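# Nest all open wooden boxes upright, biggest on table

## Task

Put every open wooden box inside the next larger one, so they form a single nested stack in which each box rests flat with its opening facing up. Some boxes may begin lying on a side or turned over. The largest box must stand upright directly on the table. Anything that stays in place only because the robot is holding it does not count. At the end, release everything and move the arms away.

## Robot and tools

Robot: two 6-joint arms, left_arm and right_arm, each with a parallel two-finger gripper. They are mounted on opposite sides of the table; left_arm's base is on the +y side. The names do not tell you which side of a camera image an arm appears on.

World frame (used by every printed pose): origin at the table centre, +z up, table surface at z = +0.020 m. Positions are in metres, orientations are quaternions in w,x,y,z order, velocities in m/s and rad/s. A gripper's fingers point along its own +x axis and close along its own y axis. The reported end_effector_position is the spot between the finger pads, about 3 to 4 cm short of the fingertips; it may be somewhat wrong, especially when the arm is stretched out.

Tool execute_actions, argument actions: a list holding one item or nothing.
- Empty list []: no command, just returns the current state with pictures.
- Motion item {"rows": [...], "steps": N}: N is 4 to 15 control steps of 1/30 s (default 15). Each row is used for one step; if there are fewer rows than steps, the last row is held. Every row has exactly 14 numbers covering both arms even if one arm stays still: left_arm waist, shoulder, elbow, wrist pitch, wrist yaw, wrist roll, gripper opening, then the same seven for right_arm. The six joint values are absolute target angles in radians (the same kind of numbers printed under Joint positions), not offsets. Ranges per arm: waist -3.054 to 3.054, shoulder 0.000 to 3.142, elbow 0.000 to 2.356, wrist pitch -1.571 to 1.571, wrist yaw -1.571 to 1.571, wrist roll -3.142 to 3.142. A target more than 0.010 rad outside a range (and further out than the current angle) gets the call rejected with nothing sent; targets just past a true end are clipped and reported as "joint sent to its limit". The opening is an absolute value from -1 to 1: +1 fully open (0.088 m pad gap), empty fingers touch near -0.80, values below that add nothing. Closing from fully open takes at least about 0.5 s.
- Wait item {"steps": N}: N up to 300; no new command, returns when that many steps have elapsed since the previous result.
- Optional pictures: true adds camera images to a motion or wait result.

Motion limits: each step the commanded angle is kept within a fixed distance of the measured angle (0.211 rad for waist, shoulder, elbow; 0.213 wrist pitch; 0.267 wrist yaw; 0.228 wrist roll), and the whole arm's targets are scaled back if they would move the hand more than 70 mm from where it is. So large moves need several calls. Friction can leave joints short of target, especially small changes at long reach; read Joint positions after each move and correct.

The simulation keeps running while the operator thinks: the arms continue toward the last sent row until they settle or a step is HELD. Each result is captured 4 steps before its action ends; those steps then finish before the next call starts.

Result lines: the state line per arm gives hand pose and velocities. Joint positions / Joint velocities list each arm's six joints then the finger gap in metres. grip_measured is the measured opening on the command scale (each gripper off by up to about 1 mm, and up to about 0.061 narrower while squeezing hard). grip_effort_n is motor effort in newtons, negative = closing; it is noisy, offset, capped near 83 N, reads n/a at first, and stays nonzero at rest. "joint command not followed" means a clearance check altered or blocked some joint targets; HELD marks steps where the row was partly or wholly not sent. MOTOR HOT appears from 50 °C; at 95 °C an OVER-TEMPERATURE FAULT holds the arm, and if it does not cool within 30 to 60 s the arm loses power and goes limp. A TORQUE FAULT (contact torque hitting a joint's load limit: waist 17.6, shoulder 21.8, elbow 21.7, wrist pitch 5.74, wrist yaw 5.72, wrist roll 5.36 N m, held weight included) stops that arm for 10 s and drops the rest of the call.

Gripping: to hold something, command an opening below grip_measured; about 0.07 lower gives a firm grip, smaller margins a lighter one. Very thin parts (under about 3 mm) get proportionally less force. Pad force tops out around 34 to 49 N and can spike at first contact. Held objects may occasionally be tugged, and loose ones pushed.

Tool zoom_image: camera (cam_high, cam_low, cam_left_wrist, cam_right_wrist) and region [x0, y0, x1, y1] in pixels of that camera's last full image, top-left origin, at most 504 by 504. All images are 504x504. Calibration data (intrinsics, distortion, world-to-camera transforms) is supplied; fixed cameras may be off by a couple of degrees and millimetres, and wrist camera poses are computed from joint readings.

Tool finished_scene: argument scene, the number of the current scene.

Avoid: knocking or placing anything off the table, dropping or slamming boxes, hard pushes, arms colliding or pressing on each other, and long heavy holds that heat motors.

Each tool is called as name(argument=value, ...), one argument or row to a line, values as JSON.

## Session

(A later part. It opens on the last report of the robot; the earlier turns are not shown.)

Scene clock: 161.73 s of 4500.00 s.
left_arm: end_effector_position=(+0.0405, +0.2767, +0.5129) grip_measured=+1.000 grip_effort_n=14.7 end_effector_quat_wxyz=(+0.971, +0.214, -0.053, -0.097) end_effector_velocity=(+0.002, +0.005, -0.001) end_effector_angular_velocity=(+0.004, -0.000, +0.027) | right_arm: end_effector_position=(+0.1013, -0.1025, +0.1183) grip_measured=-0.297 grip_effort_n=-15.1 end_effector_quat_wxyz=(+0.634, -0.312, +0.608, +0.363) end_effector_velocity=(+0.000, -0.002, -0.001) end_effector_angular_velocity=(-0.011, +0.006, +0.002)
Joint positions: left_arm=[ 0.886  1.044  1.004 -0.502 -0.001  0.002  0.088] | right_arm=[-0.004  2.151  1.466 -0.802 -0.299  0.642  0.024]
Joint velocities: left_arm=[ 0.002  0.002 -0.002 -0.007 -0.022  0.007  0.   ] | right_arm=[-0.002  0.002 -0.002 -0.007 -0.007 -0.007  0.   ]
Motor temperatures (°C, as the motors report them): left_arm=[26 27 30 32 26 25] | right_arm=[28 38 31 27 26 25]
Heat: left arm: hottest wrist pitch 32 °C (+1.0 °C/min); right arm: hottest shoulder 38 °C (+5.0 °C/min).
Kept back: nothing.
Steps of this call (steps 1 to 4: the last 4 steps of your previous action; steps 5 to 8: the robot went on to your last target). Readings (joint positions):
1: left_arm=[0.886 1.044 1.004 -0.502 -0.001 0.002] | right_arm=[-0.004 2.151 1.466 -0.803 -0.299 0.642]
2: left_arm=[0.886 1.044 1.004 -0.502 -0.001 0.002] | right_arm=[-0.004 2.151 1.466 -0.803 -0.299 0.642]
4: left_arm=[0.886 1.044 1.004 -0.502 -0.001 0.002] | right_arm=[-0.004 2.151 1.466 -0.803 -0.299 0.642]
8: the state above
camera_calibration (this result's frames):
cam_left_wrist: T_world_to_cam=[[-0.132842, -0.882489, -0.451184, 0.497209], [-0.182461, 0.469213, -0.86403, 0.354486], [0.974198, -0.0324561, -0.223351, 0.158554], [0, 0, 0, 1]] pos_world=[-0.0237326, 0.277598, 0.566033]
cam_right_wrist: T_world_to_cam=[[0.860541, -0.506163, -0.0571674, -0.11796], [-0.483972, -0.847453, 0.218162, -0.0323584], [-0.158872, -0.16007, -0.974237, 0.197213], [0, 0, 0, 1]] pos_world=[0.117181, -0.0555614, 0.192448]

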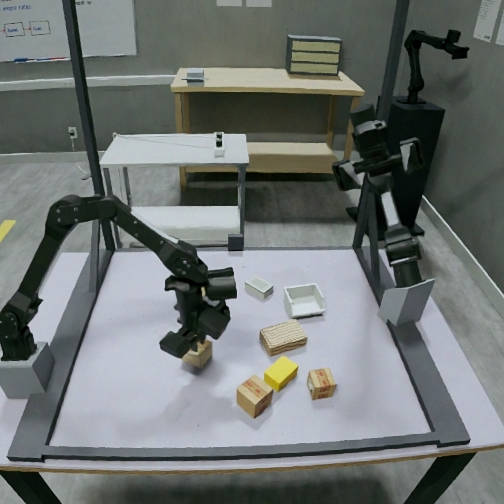

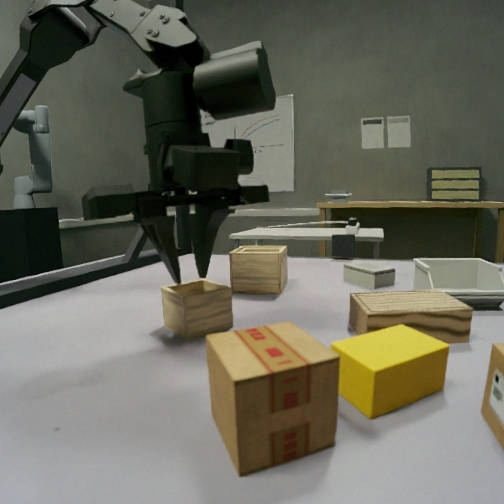

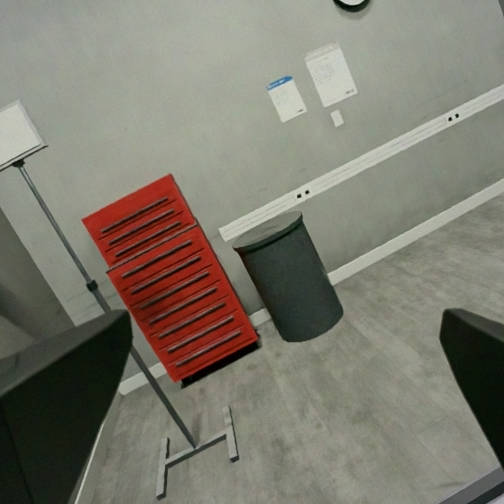

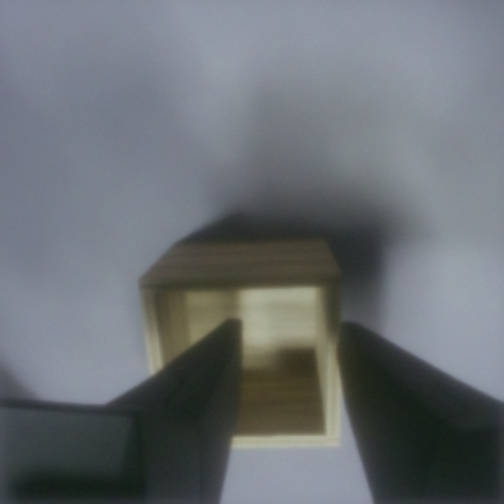

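execute_actions(
  actions=[
    {"rows":[[0.9,1.0,1.0,-0.5,0,0,1,-0.005,2.15,1.535,-0.875,-0.3,0.64,-0.3]],"steps":12},
  ],
)

execute_actions(
  actions=[
    {"steps":8},
  ],
  pictures=true,
)

Scene clock: 162.40 s of 4500.00 s.
left_arm: end_effector_position=(+0.0405, +0.2767, +0.5129) grip_measured=+1.000 grip_effort_n=15.1 end_effector_quat_wxyz=(+0.971, +0.214, -0.053, -0.097) end_effector_velocity=(+0.002, +0.001, -0.003) end_effector_angular_velocity=(-0.005, +0.010, +0.010) | right_arm: end_effector_position=(+0.0974, -0.0984, +0.1304) grip_measured=-0.297 grip_effort_n=-15.1 end_effector_quat_wxyz=(+0.633, -0.313, +0.609, +0.360) end_effector_velocity=(-0.009, +0.001, +0.014) end_effector_angular_velocity=(-0.018, +0.021, +0.006)
Joint positions: left_arm=[ 0.886  1.044  1.004 -0.502 -0.001  0.002  0.088] | right_arm=[-0.004  2.151  1.521 -0.864 -0.299  0.642  0.024]
Joint velocities: left_arm=[-0.002  0.002 -0.002 -0.007 -0.007 -0.007  0.   ] | right_arm=[ 0.002 -0.002  0.061 -0.081 -0.022 -0.007 -0.   ]
Motor temperatures (°C, as the motors report them): left_arm=[26 27 30 32 26 25] | right_arm=[28 38 31 27 26 25]
Heat: left arm: hottest wrist pitch 32 °C (+1.0 °C/min); right arm: hottest shoulder 38 °C (+5.1 °C/min).
Steps of this call (steps 1 to 12: the robot went on to your last target; steps 13 to 20: the first 8 steps of this action). Readings (joint positions):
13: left_arm=[0.886 1.044 1.004 -0.502 -0.001 0.002] | right_arm=[-0.004 2.151 1.470 -0.809 -0.299 0.642]
14: left_arm=[0.886 1.044 1.004 -0.502 -0.001 0.002] | right_arm=[-0.004 2.151 1.479 -0.828 -0.299 0.642]
16: left_arm=[0.886 1.044 1.004 -0.502 -0.001 0.002] | right_arm=[-0.004 2.151 1.496 -0.848 -0.299 0.642]
20: the state above

Scene clock: 162.67 s of 4500.00 s.
left_arm: end_effector_position=(+0.0405, +0.2767, +0.5129) grip_measured=+1.000 grip_effort_n=15.1 end_effector_quat_wxyz=(+0.971, +0.214, -0.053, -0.097) end_effector_velocity=(-0.001, -0.002, +0.000) end_effector_angular_velocity=(+0.009, -0.005, -0.011) | right_arm: end_effector_position=(+0.0972, -0.0990, +0.1311) grip_measured=-0.297 grip_effort_n=-14.7 end_effector_quat_wxyz=(+0.633, -0.314, +0.610, +0.359) end_effector_velocity=(-0.001, -0.002, +0.003) end_effector_angular_velocity=(-0.011, +0.005, +0.016)
Joint positions: left_arm=[ 0.886  1.044  1.004 -0.502 -0.001  0.002  0.088] | right_arm=[-0.004  2.151  1.525 -0.872 -0.299  0.642  0.024]
Joint velocities: left_arm=[-0.002 -0.002 -0.002  0.007  0.007  0.007  0.   ] | right_arm=[-0.002 -0.002  0.007 -0.022 -0.007 -0.022  0.   ]
Motor temperatures (°C, as the motors report them): left_arm=[26 27 30 32 26 25] | right_arm=[28 38 31 27 26 25]
Heat: left arm: hottest wrist pitch 32 °C (+1.0 °C/min); right arm: hottest shoulder 38 °C (+5.0 °C/min).
Kept back: nothing.
Steps of this call (steps 1 to 4: the last 4 steps of your previous action; steps 5 to 8: the robot went on to your last target). Readings (joint positions):
1: left_arm=[0.886 1.044 1.004 -0.502 -0.001 0.002] | right_arm=[-0.004 2.151 1.523 -0.866 -0.299 0.642]
2: left_arm=[0.886 1.044 1.004 -0.502 -0.001 0.002] | right_arm=[-0.004 2.151 1.523 -0.868 -0.299 0.642]
4: left_arm=[0.886 1.044 1.004 -0.502 -0.001 0.002] | right_arm=[-0.004 2.151 1.523 -0.871 -0.299 0.642]
8: the state above
camera_calibration (this result's frames):
cam_left_wrist: T_world_to_cam=[[-0.132842, -0.882489, -0.451184, 0.497209], [-0.182461, 0.469213, -0.86403, 0.354486], [0.974198, -0.0324561, -0.223351, 0.158554], [0, 0, 0, 1]] pos_world=[-0.0237326, 0.277598, 0.566033]
cam_right_wrist: T_world_to_cam=[[0.8589, -0.509555, -0.0514282, -0.112864], [-0.486842, -0.843512, 0.226874, -0.0346698], [-0.158985, -0.169824, -0.972565, 0.208387], [0, 0, 0, 1]] pos_world=[0.11319, -0.0513657, 0.204731]

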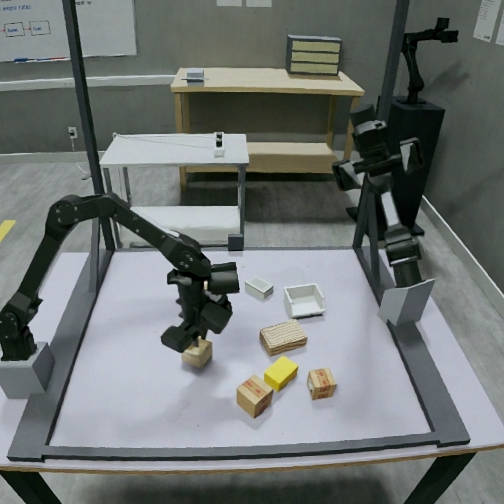

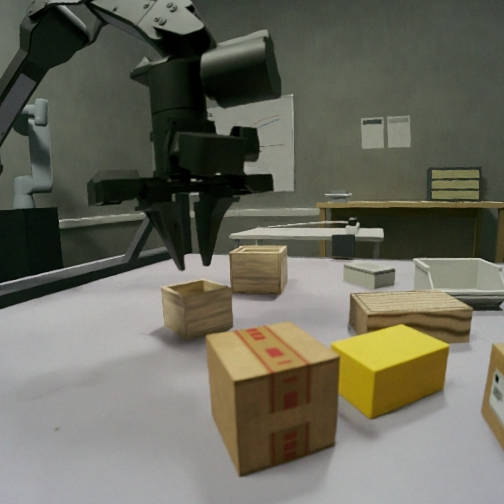

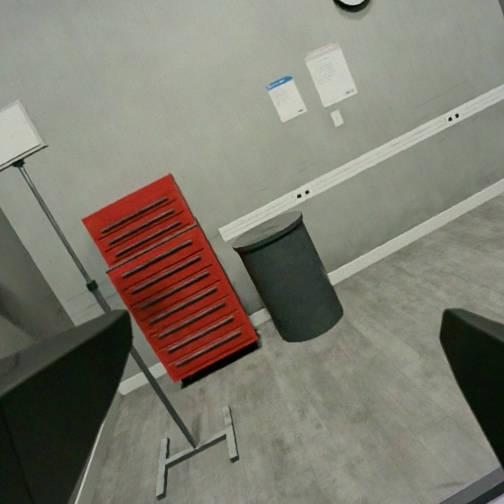

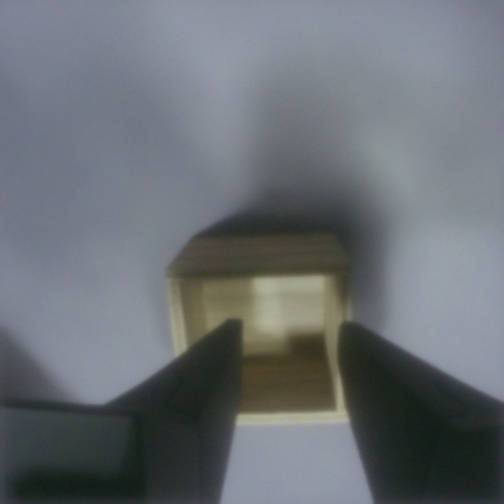

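execute_actions(
  actions=[
    {"rows":[[0.9,1.0,1.0,-0.5,0,0,1,0.0,2.165,1.475,-0.885,-0.3,0.64,-0.3]],"steps":12},
  ],
)

execute_actions(
  actions=[
    {"steps":8},
  ],
  pictures=true,
)

Scene clock: 163.47 s of 4500.00 s.
left_arm: end_effector_position=(+0.0405, +0.2767, +0.5129) grip_measured=+1.000 grip_effort_n=15.1 end_effector_quat_wxyz=(+0.971, +0.214, -0.053, -0.097) end_effector_velocity=(-0.000, +0.001, +0.002) end_effector_angular_velocity=(-0.011, -0.009, +0.005) | right_arm: end_effector_position=(+0.1003, -0.1119, +0.1228) grip_measured=-0.297 grip_effort_n=-15.6 end_effector_quat_wxyz=(+0.629, -0.324, +0.620, +0.340) end_effector_velocity=(+0.005, -0.018, -0.009) end_effector_angular_velocity=(-0.061, +0.004, -0.004)
Joint positions: left_arm=[ 0.886  1.044  1.004 -0.502 -0.001  0.002  0.088] | right_arm=[-0.004  2.152  1.491 -0.883 -0.299  0.642  0.024]
Joint velocities: left_arm=[ 0.002 -0.002 -0.002  0.007 -0.007 -0.007  0.   ] | right_arm=[-0.007 -0.002 -0.046 -0.022 -0.007 -0.022 -0.   ]
Motor temperatures (°C, as the motors report them): left_arm=[26 27 30 32 26 25] | right_arm=[29 38 31 27 26 25]
Heat: left arm: hottest wrist pitch 32 °C (+1.0 °C/min); right arm: hottest shoulder 38 °C (+5.1 °C/min).
Steps of this call (steps 1 to 15: the robot went on to your last target; step 16: nothing new was sent; steps 17 to 24: the first 8 steps of this action). Readings (joint positions):
17: left_arm=[0.886 1.044 1.004 -0.502 -0.001 0.002] | right_arm=[-0.004 2.151 1.523 -0.873 -0.299 0.642]
18: left_arm=[0.886 1.044 1.004 -0.502 -0.001 0.002] | right_arm=[-0.004 2.151 1.519 -0.874 -0.299 0.642]
20: left_arm=[0.886 1.044 1.004 -0.502 -0.001 0.002] | right_arm=[-0.004 2.151 1.508 -0.879 -0.299 0.642]
24: the state above

Scene clock: 163.73 s of 4500.00 s.
left_arm: end_effector_position=(+0.0405, +0.2767, +0.5129) grip_measured=+1.000 grip_effort_n=15.1 end_effector_quat_wxyz=(+0.971, +0.214, -0.053, -0.097) end_effector_velocity=(-0.001, +0.001, -0.001) end_effector_angular_velocity=(-0.021, +0.004, +0.004) | right_arm: end_effector_position=(+0.1005, -0.1127, +0.1222) grip_measured=-0.297 grip_effort_n=-14.7 end_effector_quat_wxyz=(+0.628, -0.325, +0.620, +0.339) end_effector_velocity=(-0.002, -0.006, +0.001) end_effector_angular_velocity=(-0.021, +0.021, -0.016)
Joint positions: left_arm=[ 0.886  1.044  1.004 -0.502 -0.001  0.002  0.088] | right_arm=[-0.004  2.152  1.488 -0.883 -0.299  0.642  0.024]
Joint velocities: left_arm=[-0.002 -0.007 -0.002 -0.007 -0.007 -0.022  0.   ] | right_arm=[-0.002 -0.007 -0.007 -0.022 -0.022  0.007 -0.   ]
Motor temperatures (°C, as the motors report them): left_arm=[26 27 30 32 26 25] | right_arm=[29 38 31 27 26 25]
Heat: left arm: hottest wrist pitch 32 °C (+1.0 °C/min); right arm: hottest shoulder 38 °C (+5.0 °C/min).
Kept back: nothing.
Steps of this call (steps 1 to 4: the last 4 steps of your previous action; steps 5 to 8: the robot went on to your last target). Readings (joint positions):
1: left_arm=[0.886 1.044 1.004 -0.502 -0.001 0.002] | right_arm=[-0.004 2.152 1.490 -0.883 -0.299 0.642]
2: left_arm=[0.886 1.044 1.004 -0.502 -0.001 0.002] | right_arm=[-0.004 2.152 1.489 -0.883 -0.299 0.642]
4: left_arm=[0.886 1.044 1.004 -0.502 -0.001 0.002] | right_arm=[-0.004 2.152 1.489 -0.883 -0.299 0.642]
8: the state above
camera_calibration (this result's frames):
cam_left_wrist: T_world_to_cam=[[-0.132842, -0.882489, -0.451184, 0.497209], [-0.182461, 0.469213, -0.86403, 0.354486], [0.974198, -0.0324561, -0.223351, 0.158554], [0, 0, 0, 1]] pos_world=[-0.0237326, 0.277598, 0.566033]
cam_right_wrist: T_world_to_cam=[[0.851495, -0.523733, -0.025691, -0.127171], [-0.499396, -0.824917, 0.264793, -0.04389], [-0.159874, -0.21264, -0.963963, 0.192168], [0, 0, 0, 1]] pos_world=[0.11709, -0.0619466, 0.193598]

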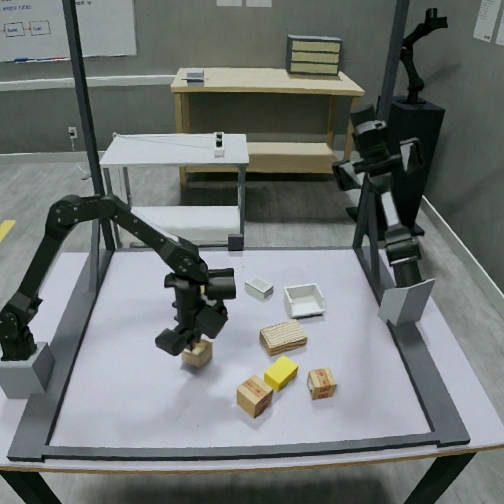

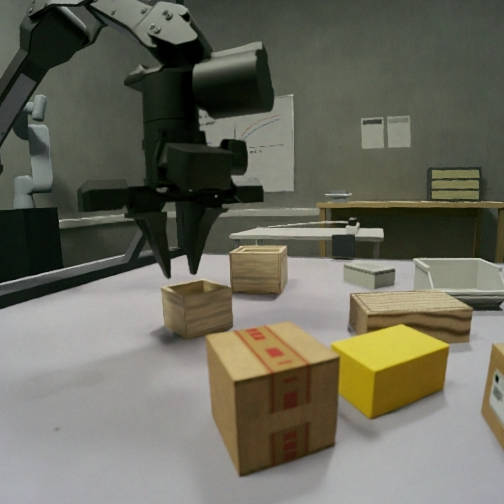

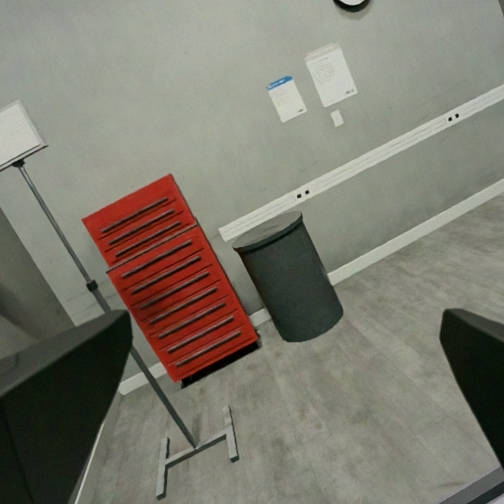

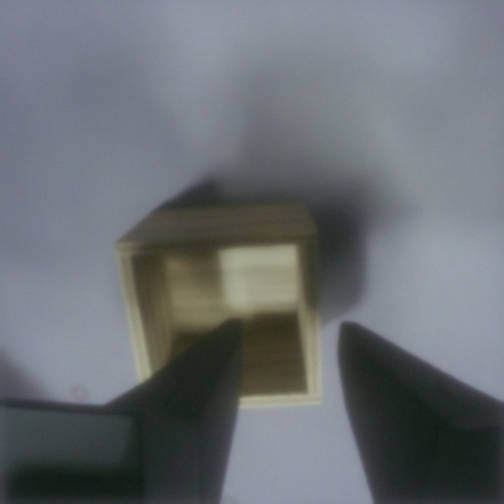

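execute_actions(
  actions=[
    {"rows":[[0.9,1.0,1.0,-0.5,0,0,1,0.012,2.215,1.445,-0.82,-0.3,0.70,-0.3]],"steps":15},
  ],
)

execute_actions(
  actions=[
    {"steps":8},
  ],
  pictures=true,
)

Scene clock: 164.23 s of 4500.00 s.
left_arm: end_effector_position=(+0.0405, +0.2767, +0.5129) grip_measured=+1.000 grip_effort_n=15.1 end_effector_quat_wxyz=(+0.971, +0.214, -0.053, -0.097) end_effector_velocity=(+0.002, +0.005, -0.006) end_effector_angular_velocity=(-0.004, +0.017, +0.029) | right_arm: end_effector_position=(+0.1037, -0.1173, +0.0950) grip_measured=-0.297 grip_effort_n=-14.7 end_effector_quat_wxyz=(+0.632, -0.319, +0.632, +0.315) end_effector_velocity=(+0.001, +0.010, +0.002) end_effector_angular_velocity=(+0.051, +0.010, -0.014)
Joint positions: left_arm=[ 0.886  1.044  1.004 -0.502 -0.001  0.002  0.088] | right_arm=[ 0.009  2.203  1.454 -0.825 -0.299  0.695  0.024]
Joint velocities: left_arm=[-0.002 -0.002 -0.007 -0.022 -0.022 -0.007  0.   ] | right_arm=[-0.007 -0.007 -0.007  0.051 -0.007  0.022 -0.   ]
Motor temperatures (°C, as the motors report them): left_arm=[26 27 30 32 26 25] | right_arm=[29 38 31 27 26 25]
Heat: left arm: hottest wrist pitch 32 °C (+1.0 °C/min); right arm: hottest shoulder 38 °C (+5.0 °C/min).
Steps of this call (steps 1 to 4: the robot went on to your last target; steps 5 to 15: the first 11 steps of this action). Readings (joint positions):
5: left_arm=[0.886 1.044 1.004 -0.502 -0.001 0.002] | right_arm=[-0.003 2.156 1.485 -0.878 -0.299 0.649]
6: left_arm=[0.886 1.044 1.004 -0.502 -0.001 0.002] | right_arm=[-0.002 2.160 1.481 -0.861 -0.299 0.661]
8: left_arm=[0.886 1.044 1.004 -0.502 -0.001 0.002] | right_arm=[0.002 2.177 1.473 -0.842 -0.299 0.677]
12: left_arm=[0.886 1.044 1.004 -0.502 -0.001 0.002] | right_arm=[0.008 2.201 1.456 -0.831 -0.299 0.692]
15: the state above

Scene clock: 164.50 s of 4500.00 s.
left_arm: end_effector_position=(+0.0405, +0.2767, +0.5129) grip_measured=+1.000 grip_effort_n=15.1 end_effector_quat_wxyz=(+0.971, +0.214, -0.053, -0.097) end_effector_velocity=(-0.001, -0.002, +0.000) end_effector_angular_velocity=(-0.020, +0.002, -0.013) | right_arm: end_effector_position=(+0.1037, -0.1166, +0.0950) grip_measured=-0.297 grip_effort_n=-15.1 end_effector_quat_wxyz=(+0.633, -0.317, +0.632, +0.315) end_effector_velocity=(-0.003, +0.001, +0.001) end_effector_angular_velocity=(+0.007, +0.022, +0.007)
Joint positions: left_arm=[ 0.886  1.044  1.004 -0.502 -0.001  0.002  0.088] | right_arm=[ 0.009  2.203  1.454 -0.822 -0.299  0.697  0.024]
Joint velocities: left_arm=[-0.002 -0.002 -0.002  0.007  0.007 -0.022  0.   ] | right_arm=[-0.002 -0.002 -0.002  0.007 -0.022 -0.007 -0.   ]
Motor temperatures (°C, as the motors report them): left_arm=[26 27 30 32 26 25] | right_arm=[29 38 31 27 26 25]
Heat: left arm: hottest wrist pitch 32 °C (+1.0 °C/min); right arm: hottest shoulder 38 °C (+5.1 °C/min).
Kept back: nothing.
Steps of this call (steps 1 to 4: the last 4 steps of your previous action; steps 5 to 8: the robot went on to your last target). Readings (joint positions):
1: left_arm=[0.886 1.044 1.004 -0.502 -0.001 0.002] | right_arm=[0.009 2.203 1.454 -0.823 -0.299 0.696]
2: left_arm=[0.886 1.044 1.004 -0.502 -0.001 0.002] | right_arm=[0.009 2.203 1.454 -0.823 -0.299 0.696]
4: left_arm=[0.886 1.044 1.004 -0.502 -0.001 0.002] | right_arm=[0.009 2.203 1.454 -0.823 -0.299 0.697]
8: the state above
camera_calibration (this result's frames):
cam_left_wrist: T_world_to_cam=[[-0.132842, -0.882489, -0.451184, 0.497209], [-0.182461, 0.469213, -0.86403, 0.354486], [0.974198, -0.0324561, -0.223351, 0.158554], [0, 0, 0, 1]] pos_world=[-0.0237326, 0.277598, 0.566033]
cam_right_wrist: T_world_to_cam=[[0.824353, -0.565969, -0.0109818, -0.136145], [-0.539866, -0.791872, 0.285454, -0.0322112], [-0.170255, -0.229387, -0.958329, 0.164273], [0, 0, 0, 1]] pos_world=[0.12281, -0.0648789, 0.165127]

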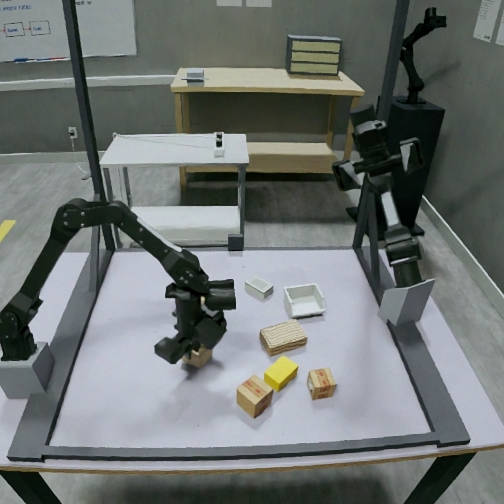

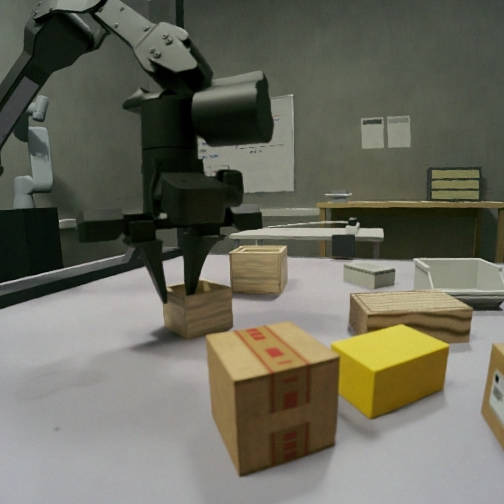

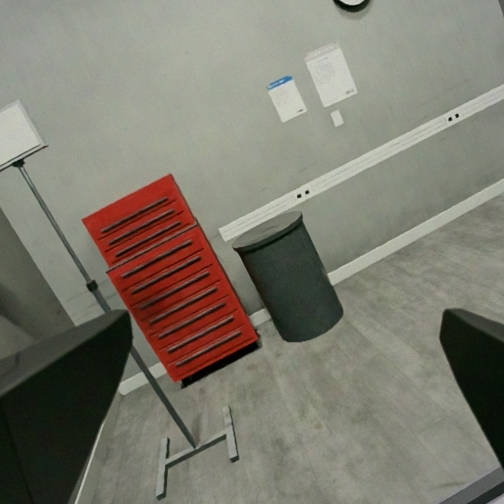

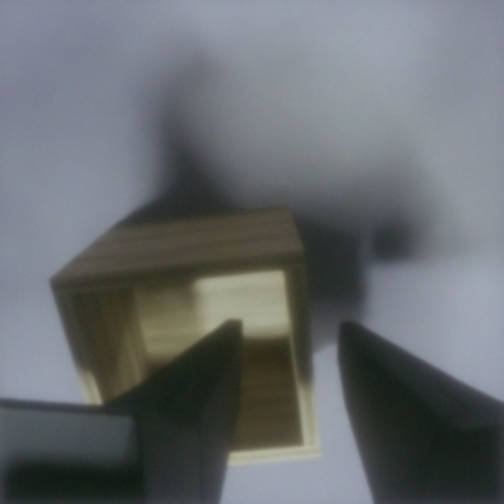

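execute_actions(
  actions=[
    {"rows":[[0.9,1.0,1.0,-0.5,0,0,1,0.012,2.215,1.445,-0.82,-0.3,0.70,-1]],"steps":15},
  ],
)

execute_actions(
  actions=[
    {"rows":[[0.9,1.0,1.0,-0.5,0,0,1,0.0,2.15,1.48,-0.89,-0.3,0.70,-1],[0.9,1.0,1.0,-0.5,0,0,1,0.0,2.15,1.48,-0.89,-0.3,0.70,-1],[0.9,1.0,1.0,-0.5,0,0,1,0.0,2.15,1.48,-0.89,-0.3,0.70,-1],[0.9,1.0,1.0,-0.5,0,0,1,0.0,2.15,1.48,-0.89,-0.3,0.70,-1],[0.9,1.0,1.0,-0.5,0,0,1,0.0,1.98,1.6,-1.15,-0.3,0.6,-1]],"steps":15},
  ],
)

execute_actions(
  actions=[
    {"rows":[[0.9,1.0,1.0,-0.5,0,0,1,0.2,1.95,1.75,-1.27,-0.29,0.4,-1]],"steps":15},
  ],
)

execute_actions(
  actions=[
    {"rows":[[0.9,1.0,1.0,-0.5,0,0,1,0.38,2.05,2.0,-1.45,-0.275,0.28,-1]],"steps":15},
  ],
)

execute_actions(
  actions=[
    {"steps":10},
  ],
  pictures=true,
)

Scene clock: 165.23 s of 4500.00 s.
left_arm: end_effector_position=(+0.0405, +0.2767, +0.5129) grip_measured=+1.000 grip_effort_n=15.1 end_effector_quat_wxyz=(+0.971, +0.214, -0.053, -0.097) end_effector_velocity=(+0.000, +0.001, -0.006) end_effector_angular_velocity=(-0.015, +0.028, -0.000) | right_arm: end_effector_position=(+0.1035, -0.1163, +0.0950) grip_measured=-0.754 grip_effort_n=-83.5 end_effector_quat_wxyz=(+0.633, -0.316, +0.632, +0.315) end_effector_velocity=(+0.004, -0.002, +0.001) end_effector_angular_velocity=(-0.004, -0.008, -0.016)
Joint positions: left_arm=[ 0.886  1.044  1.004 -0.502 -0.001  0.002  0.088] | right_arm=[ 0.009  2.203  1.454 -0.82  -0.3    0.7    0.002]
Joint velocities: left_arm=[-0.002 -0.002 -0.002 -0.022  0.007 -0.022  0.   ] | right_arm=[-0.007 -0.002 -0.002 -0.007  0.007  0.007 -0.   ]
Motor temperatures (°C, as the motors report them): left_arm=[26 27 30 32 26 25] | right_arm=[29 38 31 27 26 25]
Heat: left arm: hottest wrist pitch 32 °C (+1.0 °C/min); right arm: hottest shoulder 38 °C (+5.0 °C/min).
Steps of this call (steps 1 to 11: the robot went on to your last target; steps 12 to 22: the first 11 steps of this action). Readings (joint positions):
12: left_arm=[0.886 1.044 1.004 -0.502 -0.001 0.002] | right_arm=[0.009 2.203 1.454 -0.822 -0.299 0.698]
13: left_arm=[0.886 1.044 1.004 -0.502 -0.001 0.002] | right_arm=[0.009 2.203 1.454 -0.822 -0.299 0.698]
15: left_arm=[0.886 1.044 1.004 -0.502 -0.001 0.002] | right_arm=[0.009 2.203 1.454 -0.822 -0.300 0.698]
19: left_arm=[0.886 1.044 1.004 -0.502 -0.001 0.002] | right_arm=[0.009 2.203 1.454 -0.820 -0.300 0.700]
22: the state above

Scene clock: 165.73 s of 4500.00 s.
left_arm: end_effector_position=(+0.0405, +0.2767, +0.5129) grip_measured=+1.000 grip_effort_n=15.1 end_effector_quat_wxyz=(+0.971, +0.214, -0.053, -0.097) end_effector_velocity=(-0.002, -0.000, +0.002) end_effector_angular_velocity=(-0.023, -0.009, -0.002) | right_arm: end_effector_position=(+0.0799, -0.1265, +0.1808) grip_measured=-0.754 grip_effort_n=-83.5 end_effector_quat_wxyz=(+0.623, -0.334, +0.617, +0.346) end_effector_velocity=(-0.112, +0.043, +0.366) end_effector_angular_velocity=(+0.676, +0.037, +0.395)
Joint positions: left_arm=[ 0.886  1.044  1.004 -0.502 -0.001  0.002  0.088] | right_arm=[ 0.003  2.031  1.562 -1.081 -0.3    0.623  0.002]
Joint velocities: left_arm=[-0.002 -0.007 -0.002  0.007 -0.007 -0.022  0.   ] | right_arm=[-0.012 -0.72   0.476 -0.491 -0.007 -0.198 -0.   ]
Motor temperatures (°C, as the motors report them): left_arm=[26 27 30 32 26 25] | right_arm=[29 38 31 27 26 25]
Heat: left arm: hottest wrist pitch 32 °C (+1.0 °C/min); right arm: hottest shoulder 38 °C (+5.0 °C/min).
Steps of this call (steps 1 to 4: the last 4 steps of your previous action; steps 5 to 15: the first 11 steps of this action). Readings (joint positions):
5: left_arm=[0.886 1.044 1.004 -0.502 -0.001 0.002] | right_arm=[0.009 2.201 1.455 -0.825 -0.300 0.700]
6: left_arm=[0.886 1.044 1.004 -0.502 -0.001 0.002] | right_arm=[0.008 2.197 1.457 -0.843 -0.300 0.700]
8: left_arm=[0.886 1.044 1.004 -0.502 -0.001 0.002] | right_arm=[0.007 2.185 1.457 -0.868 -0.300 0.700]
12: left_arm=[0.886 1.044 1.004 -0.502 -0.001 0.002] | right_arm=[0.004 2.112 1.506 -0.994 -0.300 0.652]
15: the state above

Scene clock: 166.23 s of 4500.00 s.
left_arm: end_effector_position=(+0.0405, +0.2767, +0.5129) grip_measured=+1.000 grip_effort_n=15.1 end_effector_quat_wxyz=(+0.971, +0.214, -0.053, -0.097) end_effector_velocity=(+0.002, +0.003, -0.002) end_effector_angular_velocity=(-0.008, +0.009, +0.013) | right_arm: end_effector_position=(-0.0136, -0.1439, +0.2278) grip_measured=-0.754 grip_effort_n=-83.5 end_effector_quat_wxyz=(+0.540, -0.453, +0.529, +0.473) end_effector_velocity=(+0.013, +0.007, +0.018) end_effector_angular_velocity=(+0.025, +0.008, +0.035)
Joint positions: left_arm=[ 0.886  1.044  1.004 -0.502 -0.001  0.002  0.088] | right_arm=[ 0.204  1.953  1.738 -1.26  -0.293  0.413  0.002]
Joint velocities: left_arm=[ 0.002  0.002 -0.002 -0.007 -0.007 -0.007  0.   ] | right_arm=[-0.051 -0.007  0.042 -0.037 -0.007 -0.081 -0.   ]
Motor temperatures (°C, as the motors report them): left_arm=[26 27 30 32 26 25] | right_arm=[29 38 31 27 26 25]
Heat: left arm: hottest wrist pitch 32 °C (+1.0 °C/min); right arm: hottest shoulder 38 °C (+5.0 °C/min).
Steps of this call (steps 1 to 4: the last 4 steps of your previous action; steps 5 to 15: the first 11 steps of this action). Readings (joint positions):
5: left_arm=[0.886 1.044 1.004 -0.502 -0.001 0.002] | right_arm=[0.007 1.977 1.608 -1.144 -0.296 0.586]
6: left_arm=[0.886 1.044 1.004 -0.502 -0.001 0.002] | right_arm=[0.024 1.977 1.626 -1.174 -0.290 0.549]
8: left_arm=[0.886 1.044 1.004 -0.502 -0.001 0.002] | right_arm=[0.087 1.977 1.663 -1.211 -0.290 0.489]
12: left_arm=[0.886 1.044 1.004 -0.502 -0.001 0.002] | right_arm=[0.193 1.959 1.727 -1.248 -0.293 0.428]
15: the state above

Scene clock: 166.73 s of 4500.00 s.
left_arm: end_effector_position=(+0.0405, +0.2767, +0.5129) grip_measured=+1.000 grip_effort_n=15.1 end_effector_quat_wxyz=(+0.971, +0.214, -0.053, -0.097) end_effector_velocity=(+0.002, +0.003, -0.002) end_effector_angular_velocity=(-0.021, +0.007, +0.022) | right_arm: end_effector_position=(-0.0876, -0.1643, +0.2404) grip_measured=-0.754 grip_effort_n=-83.5 end_effector_quat_wxyz=(+0.457, -0.545, +0.464, +0.528) end_effector_velocity=(+0.022, +0.014, +0.008) end_effector_angular_velocity=(-0.027, -0.012, -0.031)
Joint positions: left_arm=[ 0.886  1.044  1.004 -0.502 -0.001  0.002  0.088] | right_arm=[ 0.385  2.026  1.982 -1.439 -0.278  0.288  0.002]
Joint velocities: left_arm=[-0.002  0.002 -0.002 -0.007 -0.022 -0.022  0.   ] | right_arm=[-0.071  0.051  0.081 -0.081 -0.007 -0.051 -0.   ]
Motor temperatures (°C, as the motors report them): left_arm=[26 27 30 32 26 25] | right_arm=[29 38 31 27 26 25]
Heat: left arm: hottest wrist pitch 32 °C (+1.0 °C/min); right arm: hottest shoulder 38 °C (+4.0 °C/min).
Steps of this call (steps 1 to 4: the last 4 steps of your previous action; steps 5 to 15: the first 11 steps of this action). Readings (joint positions):
5: left_arm=[0.886 1.044 1.004 -0.502 -0.001 0.002] | right_arm=[0.204 1.961 1.758 -1.294 -0.285 0.388]
6: left_arm=[0.886 1.044 1.004 -0.502 -0.001 0.002] | right_arm=[0.225 1.980 1.804 -1.344 -0.277 0.361]
8: left_arm=[0.886 1.044 1.004 -0.502 -0.001 0.002] | right_arm=[0.291 2.011 1.885 -1.378 -0.277 0.325]
12: left_arm=[0.886 1.044 1.004 -0.502 -0.001 0.002] | right_arm=[0.382 2.023 1.965 -1.428 -0.278 0.295]
15: the state above

Scene clock: 167.07 s of 4500.00 s.
left_arm: end_effector_position=(+0.0405, +0.2767, +0.5129) grip_measured=+1.000 grip_effort_n=15.1 end_effector_quat_wxyz=(+0.971, +0.214, -0.053, -0.097) end_effector_velocity=(-0.001, +0.002, +0.001) end_effector_angular_velocity=(-0.009, +0.000, +0.009) | right_arm: end_effector_position=(-0.0846, -0.1630, +0.2387) grip_measured=-0.754 grip_effort_n=-83.5 end_effector_quat_wxyz=(+0.457, -0.548, +0.467, +0.523) end_effector_velocity=(-0.003, +0.000, +0.003) end_effector_angular_velocity=(+0.002, +0.010, +0.026)
Joint positions: left_arm=[ 0.886  1.044  1.004 -0.502 -0.001  0.002  0.088] | right_arm=[ 0.378  2.036  1.988 -1.447 -0.278  0.283  0.002]
Joint velocities: left_arm=[ 0.002 -0.002  0.002 -0.007 -0.007 -0.007  0.   ] | right_arm=[ 0.002  0.002  0.017 -0.007 -0.007 -0.022 -0.   ]
Motor temperatures (°C, as the motors report them): left_arm=[26 27 30 32 26 25] | right_arm=[29 38 32 27 26 25]
Heat: left arm: hottest wrist pitch 32 °C (+1.0 °C/min); right arm: hottest shoulder 38 °C (+4.0 °C/min).
Kept back: nothing.
Steps of this call (steps 1 to 4: the last 4 steps of your previous action; steps 5 to 10: the robot went on to your last target). Readings (joint positions):
1: left_arm=[0.886 1.044 1.004 -0.502 -0.001 0.002] | right_arm=[0.382 2.028 1.985 -1.441 -0.278 0.286]
2: left_arm=[0.886 1.044 1.004 -0.502 -0.001 0.002] | right_arm=[0.380 2.030 1.985 -1.443 -0.278 0.285]
4: left_arm=[0.886 1.044 1.004 -0.502 -0.001 0.002] | right_arm=[0.378 2.034 1.986 -1.445 -0.278 0.284]
8: left_arm=[0.886 1.044 1.004 -0.502 -0.001 0.002] | right_arm=[0.378 2.036 1.987 -1.447 -0.278 0.283]
10: the state above
camera_calibration (this result's frames):
cam_left_wrist: T_world_to_cam=[[-0.132842, -0.882489, -0.451184, 0.497209], [-0.182461, 0.469213, -0.86403, 0.354486], [0.974198, -0.0324561, -0.223351, 0.158554], [0, 0, 0, 1]] pos_world=[-0.0237326, 0.277598, 0.566033]
cam_right_wrist: T_world_to_cam=[[0.982381, 0.186848, -0.00383119, 0.12878], [0.178275, -0.930761, 0.31922, -0.181513], [0.0560798, -0.314279, -0.947673, 0.261973], [0, 0, 0, 1]] pos_world=[-0.108843, -0.110675, 0.3067]

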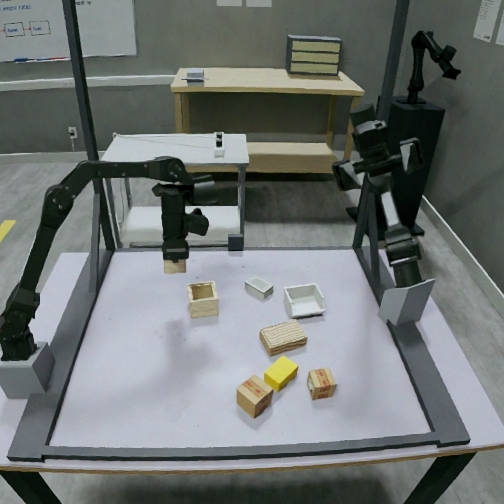

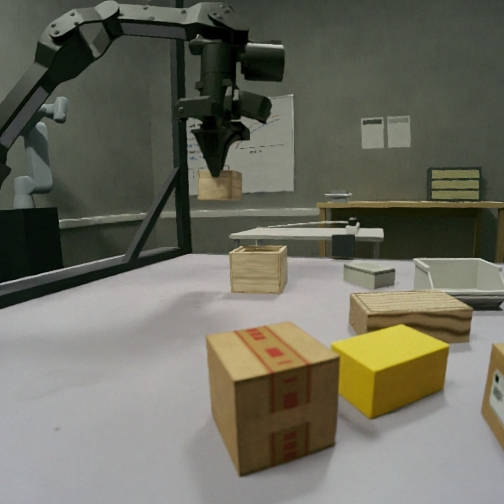

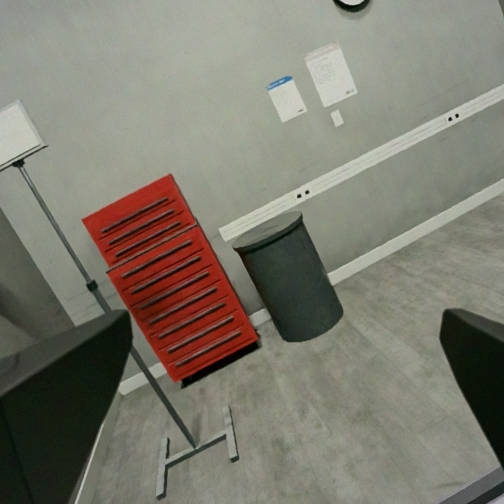

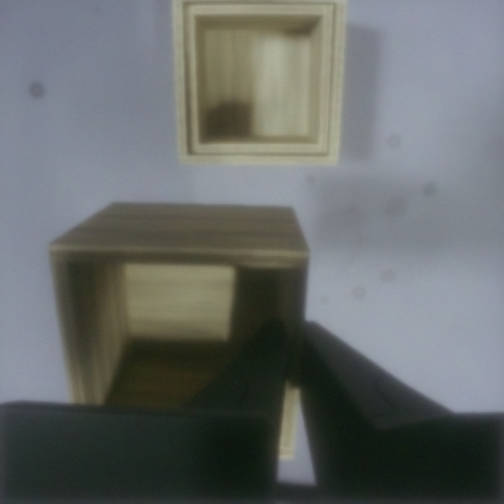

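execute_actions(
  actions=[
    {"rows":[[0.9,1.0,1.0,-0.5,0,0,1,0.36,2.12,1.93,-1.3,-0.29,0.27,-1]],"steps":15},
  ],
)

execute_actions(
  actions=[
    {"steps":10},
  ],
  pictures=true,
)

Scene clock: 169.07 s of 4500.00 s.
left_arm: end_effector_position=(+0.0405, +0.2767, +0.5129) grip_measured=+1.000 grip_effort_n=15.6 end_effector_quat_wxyz=(+0.971, +0.214, -0.053, -0.097) end_effector_velocity=(-0.000, +0.002, +0.002) end_effector_angular_velocity=(-0.010, -0.013, +0.014) | right_arm: end_effector_position=(-0.0767, -0.1367, +0.1991) grip_measured=-0.754 grip_effort_n=-83.5 end_effector_quat_wxyz=(+0.459, -0.541, +0.467, +0.529) end_effector_velocity=(-0.011, +0.013, +0.000) end_effector_angular_velocity=(+0.056, +0.066, +0.041)
Joint positions: left_arm=[ 0.886  1.044  1.004 -0.502 -0.001  0.002  0.088] | right_arm=[ 0.361  2.113  1.94  -1.309 -0.283  0.273  0.002]
Joint velocities: left_arm=[-0.002 -0.002 -0.002  0.007 -0.022 -0.007  0.   ] | right_arm=[-0.002 -0.002 -0.002  0.081 -0.037 -0.022 -0.   ]
Motor temperatures (°C, as the motors report them): left_arm=[26 27 30 32 26 25] | right_arm=[29 38 32 27 26 25]
Heat: left arm: hottest wrist pitch 32 °C (+1.0 °C/min); right arm: hottest shoulder 38 °C (+4.0 °C/min).
Steps of this call (steps 1 to 30: the robot went on to your last target; steps 31 to 49: nothing new was sent; steps 50 to 60: the first 11 steps of this action). Readings (joint positions):
50: left_arm=[0.886 1.044 1.004 -0.502 -0.001 0.002] | right_arm=[0.378 2.042 1.987 -1.439 -0.278 0.281]
51: left_arm=[0.886 1.044 1.004 -0.502 -0.001 0.002] | right_arm=[0.377 2.047 1.981 -1.402 -0.279 0.278]
53: left_arm=[0.886 1.044 1.004 -0.502 -0.001 0.002] | right_arm=[0.371 2.069 1.973 -1.346 -0.281 0.275]
57: left_arm=[0.886 1.044 1.004 -0.502 -0.001 0.002] | right_arm=[0.362 2.108 1.944 -1.318 -0.281 0.273]
60: the state above

Scene clock: 169.40 s of 4500.00 s.
left_arm: end_effector_position=(+0.0405, +0.2767, +0.5129) grip_measured=+1.000 grip_effort_n=15.1 end_effector_quat_wxyz=(+0.971, +0.214, -0.053, -0.097) end_effector_velocity=(-0.001, +0.003, +0.001) end_effector_angular_velocity=(+0.006, -0.008, +0.020) | right_arm: end_effector_position=(-0.0775, -0.1354, +0.1990) grip_measured=-0.754 grip_effort_n=-83.5 end_effector_quat_wxyz=(+0.459, -0.539, +0.465, +0.531) end_effector_velocity=(-0.001, +0.001, +0.001) end_effector_angular_velocity=(+0.004, +0.010, +0.022)
Joint positions: left_arm=[ 0.886  1.044  1.004 -0.502 -0.001  0.002  0.088] | right_arm=[ 0.361  2.113  1.939 -1.302 -0.285  0.272  0.002]
Joint velocities: left_arm=[-0.002 -0.002  0.002 -0.007 -0.022  0.007  0.   ] | right_arm=[-0.002 -0.002 -0.002  0.007 -0.007 -0.022 -0.   ]
Motor temperatures (°C, as the motors report them): left_arm=[26 27 30 32 26 25] | right_arm=[29 38 32 27 26 25]
Heat: left arm: hottest wrist pitch 32 °C (+1.0 °C/min); right arm: hottest shoulder 38 °C (+4.1 °C/min).
Kept back: nothing.
Steps of this call (steps 1 to 4: the last 4 steps of your previous action; steps 5 to 10: the robot went on to your last target). Readings (joint positions):
1: left_arm=[0.886 1.044 1.004 -0.502 -0.001 0.002] | right_arm=[0.361 2.113 1.940 -1.307 -0.284 0.273]
2: left_arm=[0.886 1.044 1.004 -0.502 -0.001 0.002] | right_arm=[0.361 2.113 1.940 -1.305 -0.285 0.272]
4: left_arm=[0.886 1.044 1.004 -0.502 -0.001 0.002] | right_arm=[0.361 2.113 1.940 -1.304 -0.285 0.272]
8: left_arm=[0.886 1.044 1.004 -0.502 -0.001 0.002] | right_arm=[0.361 2.113 1.939 -1.302 -0.285 0.272]
10: the state above
camera_calibration (this result's frames):
cam_left_wrist: T_world_to_cam=[[-0.132842, -0.882489, -0.451184, 0.497209], [-0.182461, 0.469213, -0.86403, 0.354486], [0.974198, -0.0324561, -0.223351, 0.158554], [0, 0, 0, 1]] pos_world=[-0.0237326, 0.277598, 0.566033]
cam_right_wrist: T_world_to_cam=[[0.982443, 0.18601, -0.0143512, 0.118444], [0.181785, -0.937145, 0.297847, -0.140842], [0.0419535, -0.295227, -0.954506, 0.235492], [0, 0, 0, 1]] pos_world=[-0.100641, -0.0844979, 0.268428]

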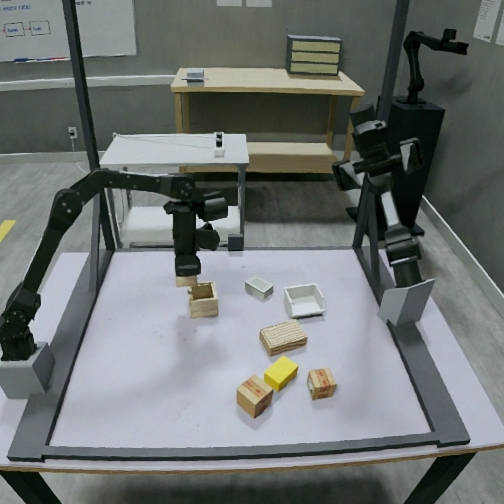

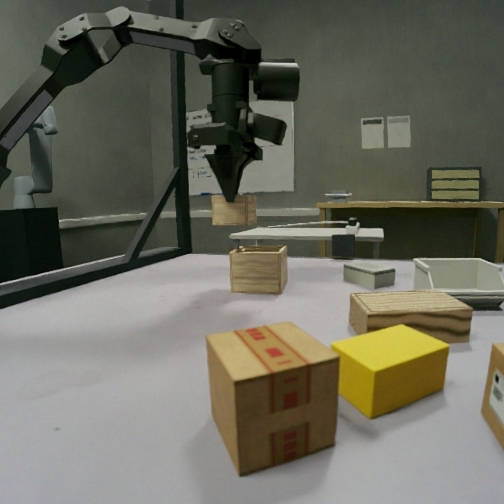

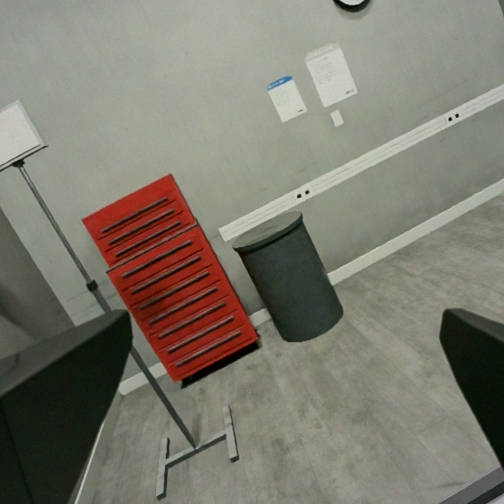

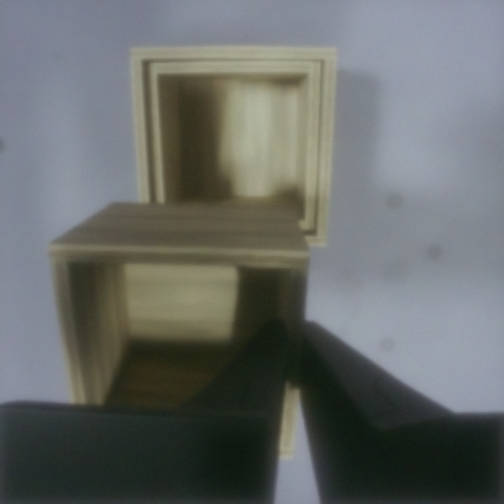

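execute_actions(
  actions=[
    {"rows":[[0.9,1.0,1.0,-0.5,0,0,1,0.365,2.17,2.0,-1.31,-0.29,0.27,-1]],"steps":15},
  ],
)

execute_actions(
  actions=[
    {"steps":10},
  ],
)

Scene clock: 170.63 s of 4500.00 s.
left_arm: end_effector_position=(+0.0405, +0.2767, +0.5129) grip_measured=+1.000 grip_effort_n=15.1 end_effector_quat_wxyz=(+0.971, +0.214, -0.053, -0.097) end_effector_velocity=(+0.000, +0.003, -0.001) end_effector_angular_velocity=(-0.008, -0.000, +0.021) | right_arm: end_effector_position=(-0.0796, -0.1271, +0.1934) grip_measured=-0.754 grip_effort_n=-83.5 end_effector_quat_wxyz=(+0.459, -0.539, +0.465, +0.531) end_effector_velocity=(-0.002, +0.005, +0.007) end_effector_angular_velocity=(+0.023, +0.002, +0.011)
Joint positions: left_arm=[ 0.886  1.044  1.004 -0.502 -0.001  0.002  0.088] | right_arm=[ 0.361  2.154  1.985 -1.307 -0.285  0.272  0.002]
Joint velocities: left_arm=[-0.002 -0.002 -0.002 -0.007 -0.022 -0.007  0.   ] | right_arm=[-0.002  0.002  0.032 -0.007  0.007 -0.007 -0.   ]
Motor temperatures (°C, as the motors report them): left_arm=[26 27 30 32 26 25] | right_arm=[29 38 32 27 26 25]
Heat: left arm: hottest wrist pitch 32 °C (+1.0 °C/min); right arm: hottest shoulder 38 °C (+4.0 °C/min).
Steps of this call (steps 1 to 15: the robot went on to your last target; steps 16 to 26: nothing new was sent; steps 27 to 37: the first 11 steps of this action). Readings (joint positions):
27: left_arm=[0.886 1.044 1.004 -0.502 -0.001 0.002] | right_arm=[0.361 2.117 1.942 -1.304 -0.285 0.272]
28: left_arm=[0.886 1.044 1.004 -0.502 -0.001 0.002] | right_arm=[0.361 2.123 1.953 -1.305 -0.285 0.272]
30: left_arm=[0.886 1.044 1.004 -0.502 -0.001 0.002] | right_arm=[0.361 2.137 1.970 -1.305 -0.285 0.272]
34: left_arm=[0.886 1.044 1.004 -0.502 -0.001 0.002] | right_arm=[0.361 2.152 1.981 -1.306 -0.285 0.272]
37: the state above

Scene clock: 170.97 s of 4500.00 s.
left_arm: end_effector_position=(+0.0405, +0.2767, +0.5129) grip_measured=+1.000 grip_effort_n=15.1 end_effector_quat_wxyz=(+0.971, +0.214, -0.053, -0.097) end_effector_velocity=(-0.001, -0.001, -0.001) end_effector_angular_velocity=(-0.004, +0.007, -0.008) | right_arm: end_effector_position=(-0.0803, -0.1266, +0.1942) grip_measured=-0.754 grip_effort_n=-83.5 end_effector_quat_wxyz=(+0.459, -0.539, +0.465, +0.533) end_effector_velocity=(+0.002, -0.000, +0.002) end_effector_angular_velocity=(+0.002, -0.008, +0.004)
Joint positions: left_arm=[ 0.886  1.044  1.004 -0.502 -0.001  0.002  0.088] | right_arm=[ 0.362  2.155  1.989 -1.307 -0.285  0.272  0.002]
Joint velocities: left_arm=[-0.002 -0.002  0.002 -0.007  0.007 -0.007  0.   ] | right_arm=[-0.002 -0.002  0.002 -0.007  0.007 -0.007 -0.   ]
Motor temperatures (°C, as the motors report them): left_arm=[26 27 30 32 26 25] | right_arm=[29 38 32 27 26 25]
Heat: left arm: hottest wrist pitch 32 °C (+1.0 °C/min); right arm: hottest shoulder 38 °C (+4.0 °C/min).
Kept back: nothing.
Steps of this call (steps 1 to 4: the last 4 steps of your previous action; steps 5 to 10: the robot went on to your last target). Readings (joint positions):
1: left_arm=[0.886 1.044 1.004 -0.502 -0.001 0.002] | right_arm=[0.361 2.154 1.986 -1.307 -0.285 0.272]
2: left_arm=[0.886 1.044 1.004 -0.502 -0.001 0.002] | right_arm=[0.361 2.154 1.987 -1.307 -0.285 0.272]
4: left_arm=[0.886 1.044 1.004 -0.502 -0.001 0.002] | right_arm=[0.362 2.154 1.989 -1.307 -0.285 0.272]
8: left_arm=[0.886 1.044 1.004 -0.502 -0.001 0.002] | right_arm=[0.362 2.154 1.989 -1.307 -0.285 0.272]
10: the state above

execute_actions(
  actions=[
    {"rows":[[0.9,1.0,1.0,-0.5,0,0,1,0.365,2.285,2.15,-1.34,-0.29,0.27,-1]],"steps":15},
  ],
)

execute_actions(
  actions=[
    {"steps":10},
  ],
  pictures=true,
)

Scene clock: 171.57 s of 4500.00 s.
left_arm: end_effector_position=(+0.0405, +0.2767, +0.5129) grip_measured=+1.000 grip_effort_n=15.1 end_effector_quat_wxyz=(+0.971, +0.214, -0.053, -0.097) end_effector_velocity=(-0.001, +0.001, +0.004) end_effector_angular_velocity=(-0.011, -0.018, +0.012) | right_arm: end_effector_position=(-0.0857, -0.1054, +0.1810) grip_measured=-0.754 grip_effort_n=-83.5 end_effector_quat_wxyz=(+0.458, -0.539, +0.465, +0.532) end_effector_velocity=(-0.001, +0.005, +0.006) end_effector_angular_velocity=(+0.006, -0.006, +0.006)
Joint positions: left_arm=[ 0.886  1.044  1.004 -0.502 -0.001  0.002  0.088] | right_arm=[ 0.362  2.268  2.13  -1.337 -0.285  0.272  0.002]
Joint velocities: left_arm=[-0.002 -0.002  0.002  0.007 -0.022 -0.007  0.   ] | right_arm=[-0.002  0.022  0.061 -0.037  0.007 -0.007 -0.   ]
Motor temperatures (°C, as the motors report them): left_arm=[26 27 30 32 26 25] | right_arm=[29 38 32 27 26 25]
Heat: left arm: hottest wrist pitch 32 °C (+1.0 °C/min); right arm: hottest shoulder 38 °C (+3.0 °C/min).
Steps of this call (steps 1 to 7: the robot went on to your last target; steps 8 to 18: the first 11 steps of this action). Readings (joint positions):
8: left_arm=[0.886 1.044 1.004 -0.502 -0.001 0.002] | right_arm=[0.362 2.167 2.004 -1.322 -0.285 0.272]
9: left_arm=[0.886 1.044 1.004 -0.502 -0.001 0.002] | right_arm=[0.362 2.187 2.040 -1.331 -0.285 0.272]
11: left_arm=[0.886 1.044 1.004 -0.502 -0.001 0.002] | right_arm=[0.362 2.226 2.093 -1.321 -0.285 0.272]
15: left_arm=[0.886 1.044 1.004 -0.502 -0.001 0.002] | right_arm=[0.362 2.261 2.122 -1.334 -0.285 0.272]
18: the state above

Scene clock: 171.90 s of 4500.00 s.
left_arm: end_effector_position=(+0.0405, +0.2767, +0.5129) grip_measured=+1.000 grip_effort_n=15.1 end_effector_quat_wxyz=(+0.971, +0.214, -0.053, -0.097) end_effector_velocity=(+0.000, +0.001, -0.002) end_effector_angular_velocity=(-0.005, +0.006, +0.007) | right_arm: end_effector_position=(-0.0870, -0.1040, +0.1832) grip_measured=-0.754 grip_effort_n=-83.5 end_effector_quat_wxyz=(+0.459, -0.537, +0.464, +0.535) end_effector_velocity=(+0.001, -0.003, -0.000) end_effector_angular_velocity=(-0.013, +0.002, +0.002)
Joint positions: left_arm=[ 0.886  1.044  1.004 -0.502 -0.001  0.002  0.088] | right_arm=[ 0.362  2.269  2.139 -1.338 -0.285  0.272  0.002]
Joint velocities: left_arm=[-0.002 -0.002 -0.002 -0.007 -0.007 -0.007  0.   ] | right_arm=[-0.002 -0.002 -0.007 -0.007 -0.007 -0.007 -0.   ]
Motor temperatures (°C, as the motors report them): left_arm=[26 27 30 32 26 25] | right_arm=[29 38 32 27 26 25]
Heat: left arm: hottest wrist pitch 32 °C (+1.0 °C/min); right arm: hottest shoulder 38 °C (+3.0 °C/min).
Kept back: nothing.
Steps of this call (steps 1 to 4: the last 4 steps of your previous action; steps 5 to 10: the robot went on to your last target). Readings (joint positions):
1: left_arm=[0.886 1.044 1.004 -0.502 -0.001 0.002] | right_arm=[0.362 2.268 2.132 -1.337 -0.285 0.272]
2: left_arm=[0.886 1.044 1.004 -0.502 -0.001 0.002] | right_arm=[0.362 2.268 2.134 -1.337 -0.285 0.272]
4: left_arm=[0.886 1.044 1.004 -0.502 -0.001 0.002] | right_arm=[0.362 2.268 2.138 -1.337 -0.285 0.272]
8: left_arm=[0.886 1.044 1.004 -0.502 -0.001 0.002] | right_arm=[0.362 2.269 2.139 -1.338 -0.285 0.272]
10: the state above
camera_calibration (this result's frames):
cam_left_wrist: T_world_to_cam=[[-0.132842, -0.882489, -0.451184, 0.497209], [-0.182461, 0.469213, -0.86403, 0.354486], [0.974198, -0.0324561, -0.223351, 0.158554], [0, 0, 0, 1]] pos_world=[-0.0237326, 0.277598, 0.566033]
cam_right_wrist: T_world_to_cam=[[0.981764, 0.189381, -0.0165423, 0.122475], [0.185936, -0.938488, 0.290979, -0.103467], [0.0395811, -0.288749, -0.956586, 0.230917], [0, 0, 0, 1]] pos_world=[-0.110144, -0.0536204, 0.253025]

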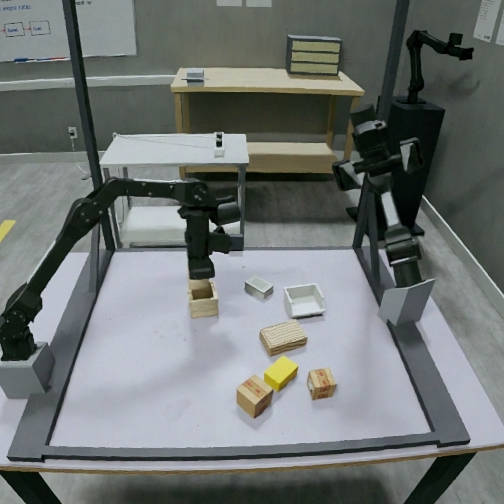

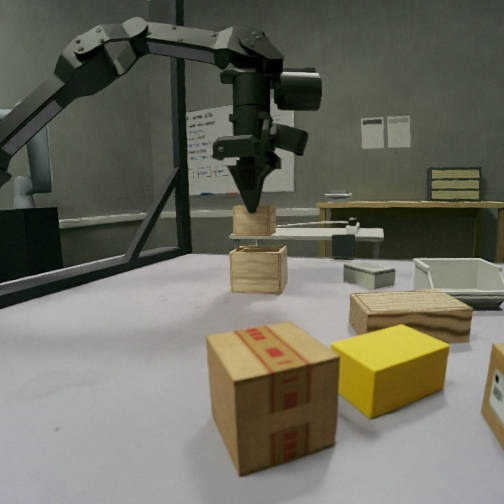

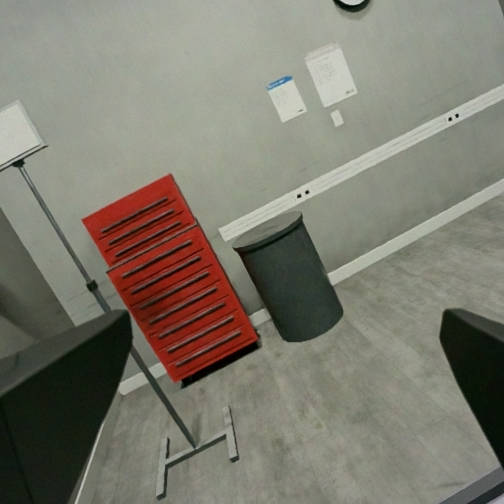

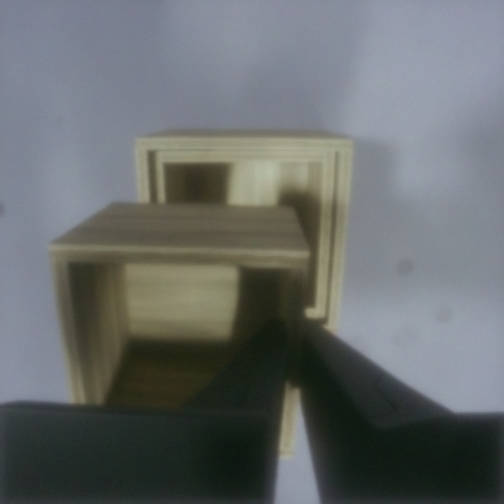

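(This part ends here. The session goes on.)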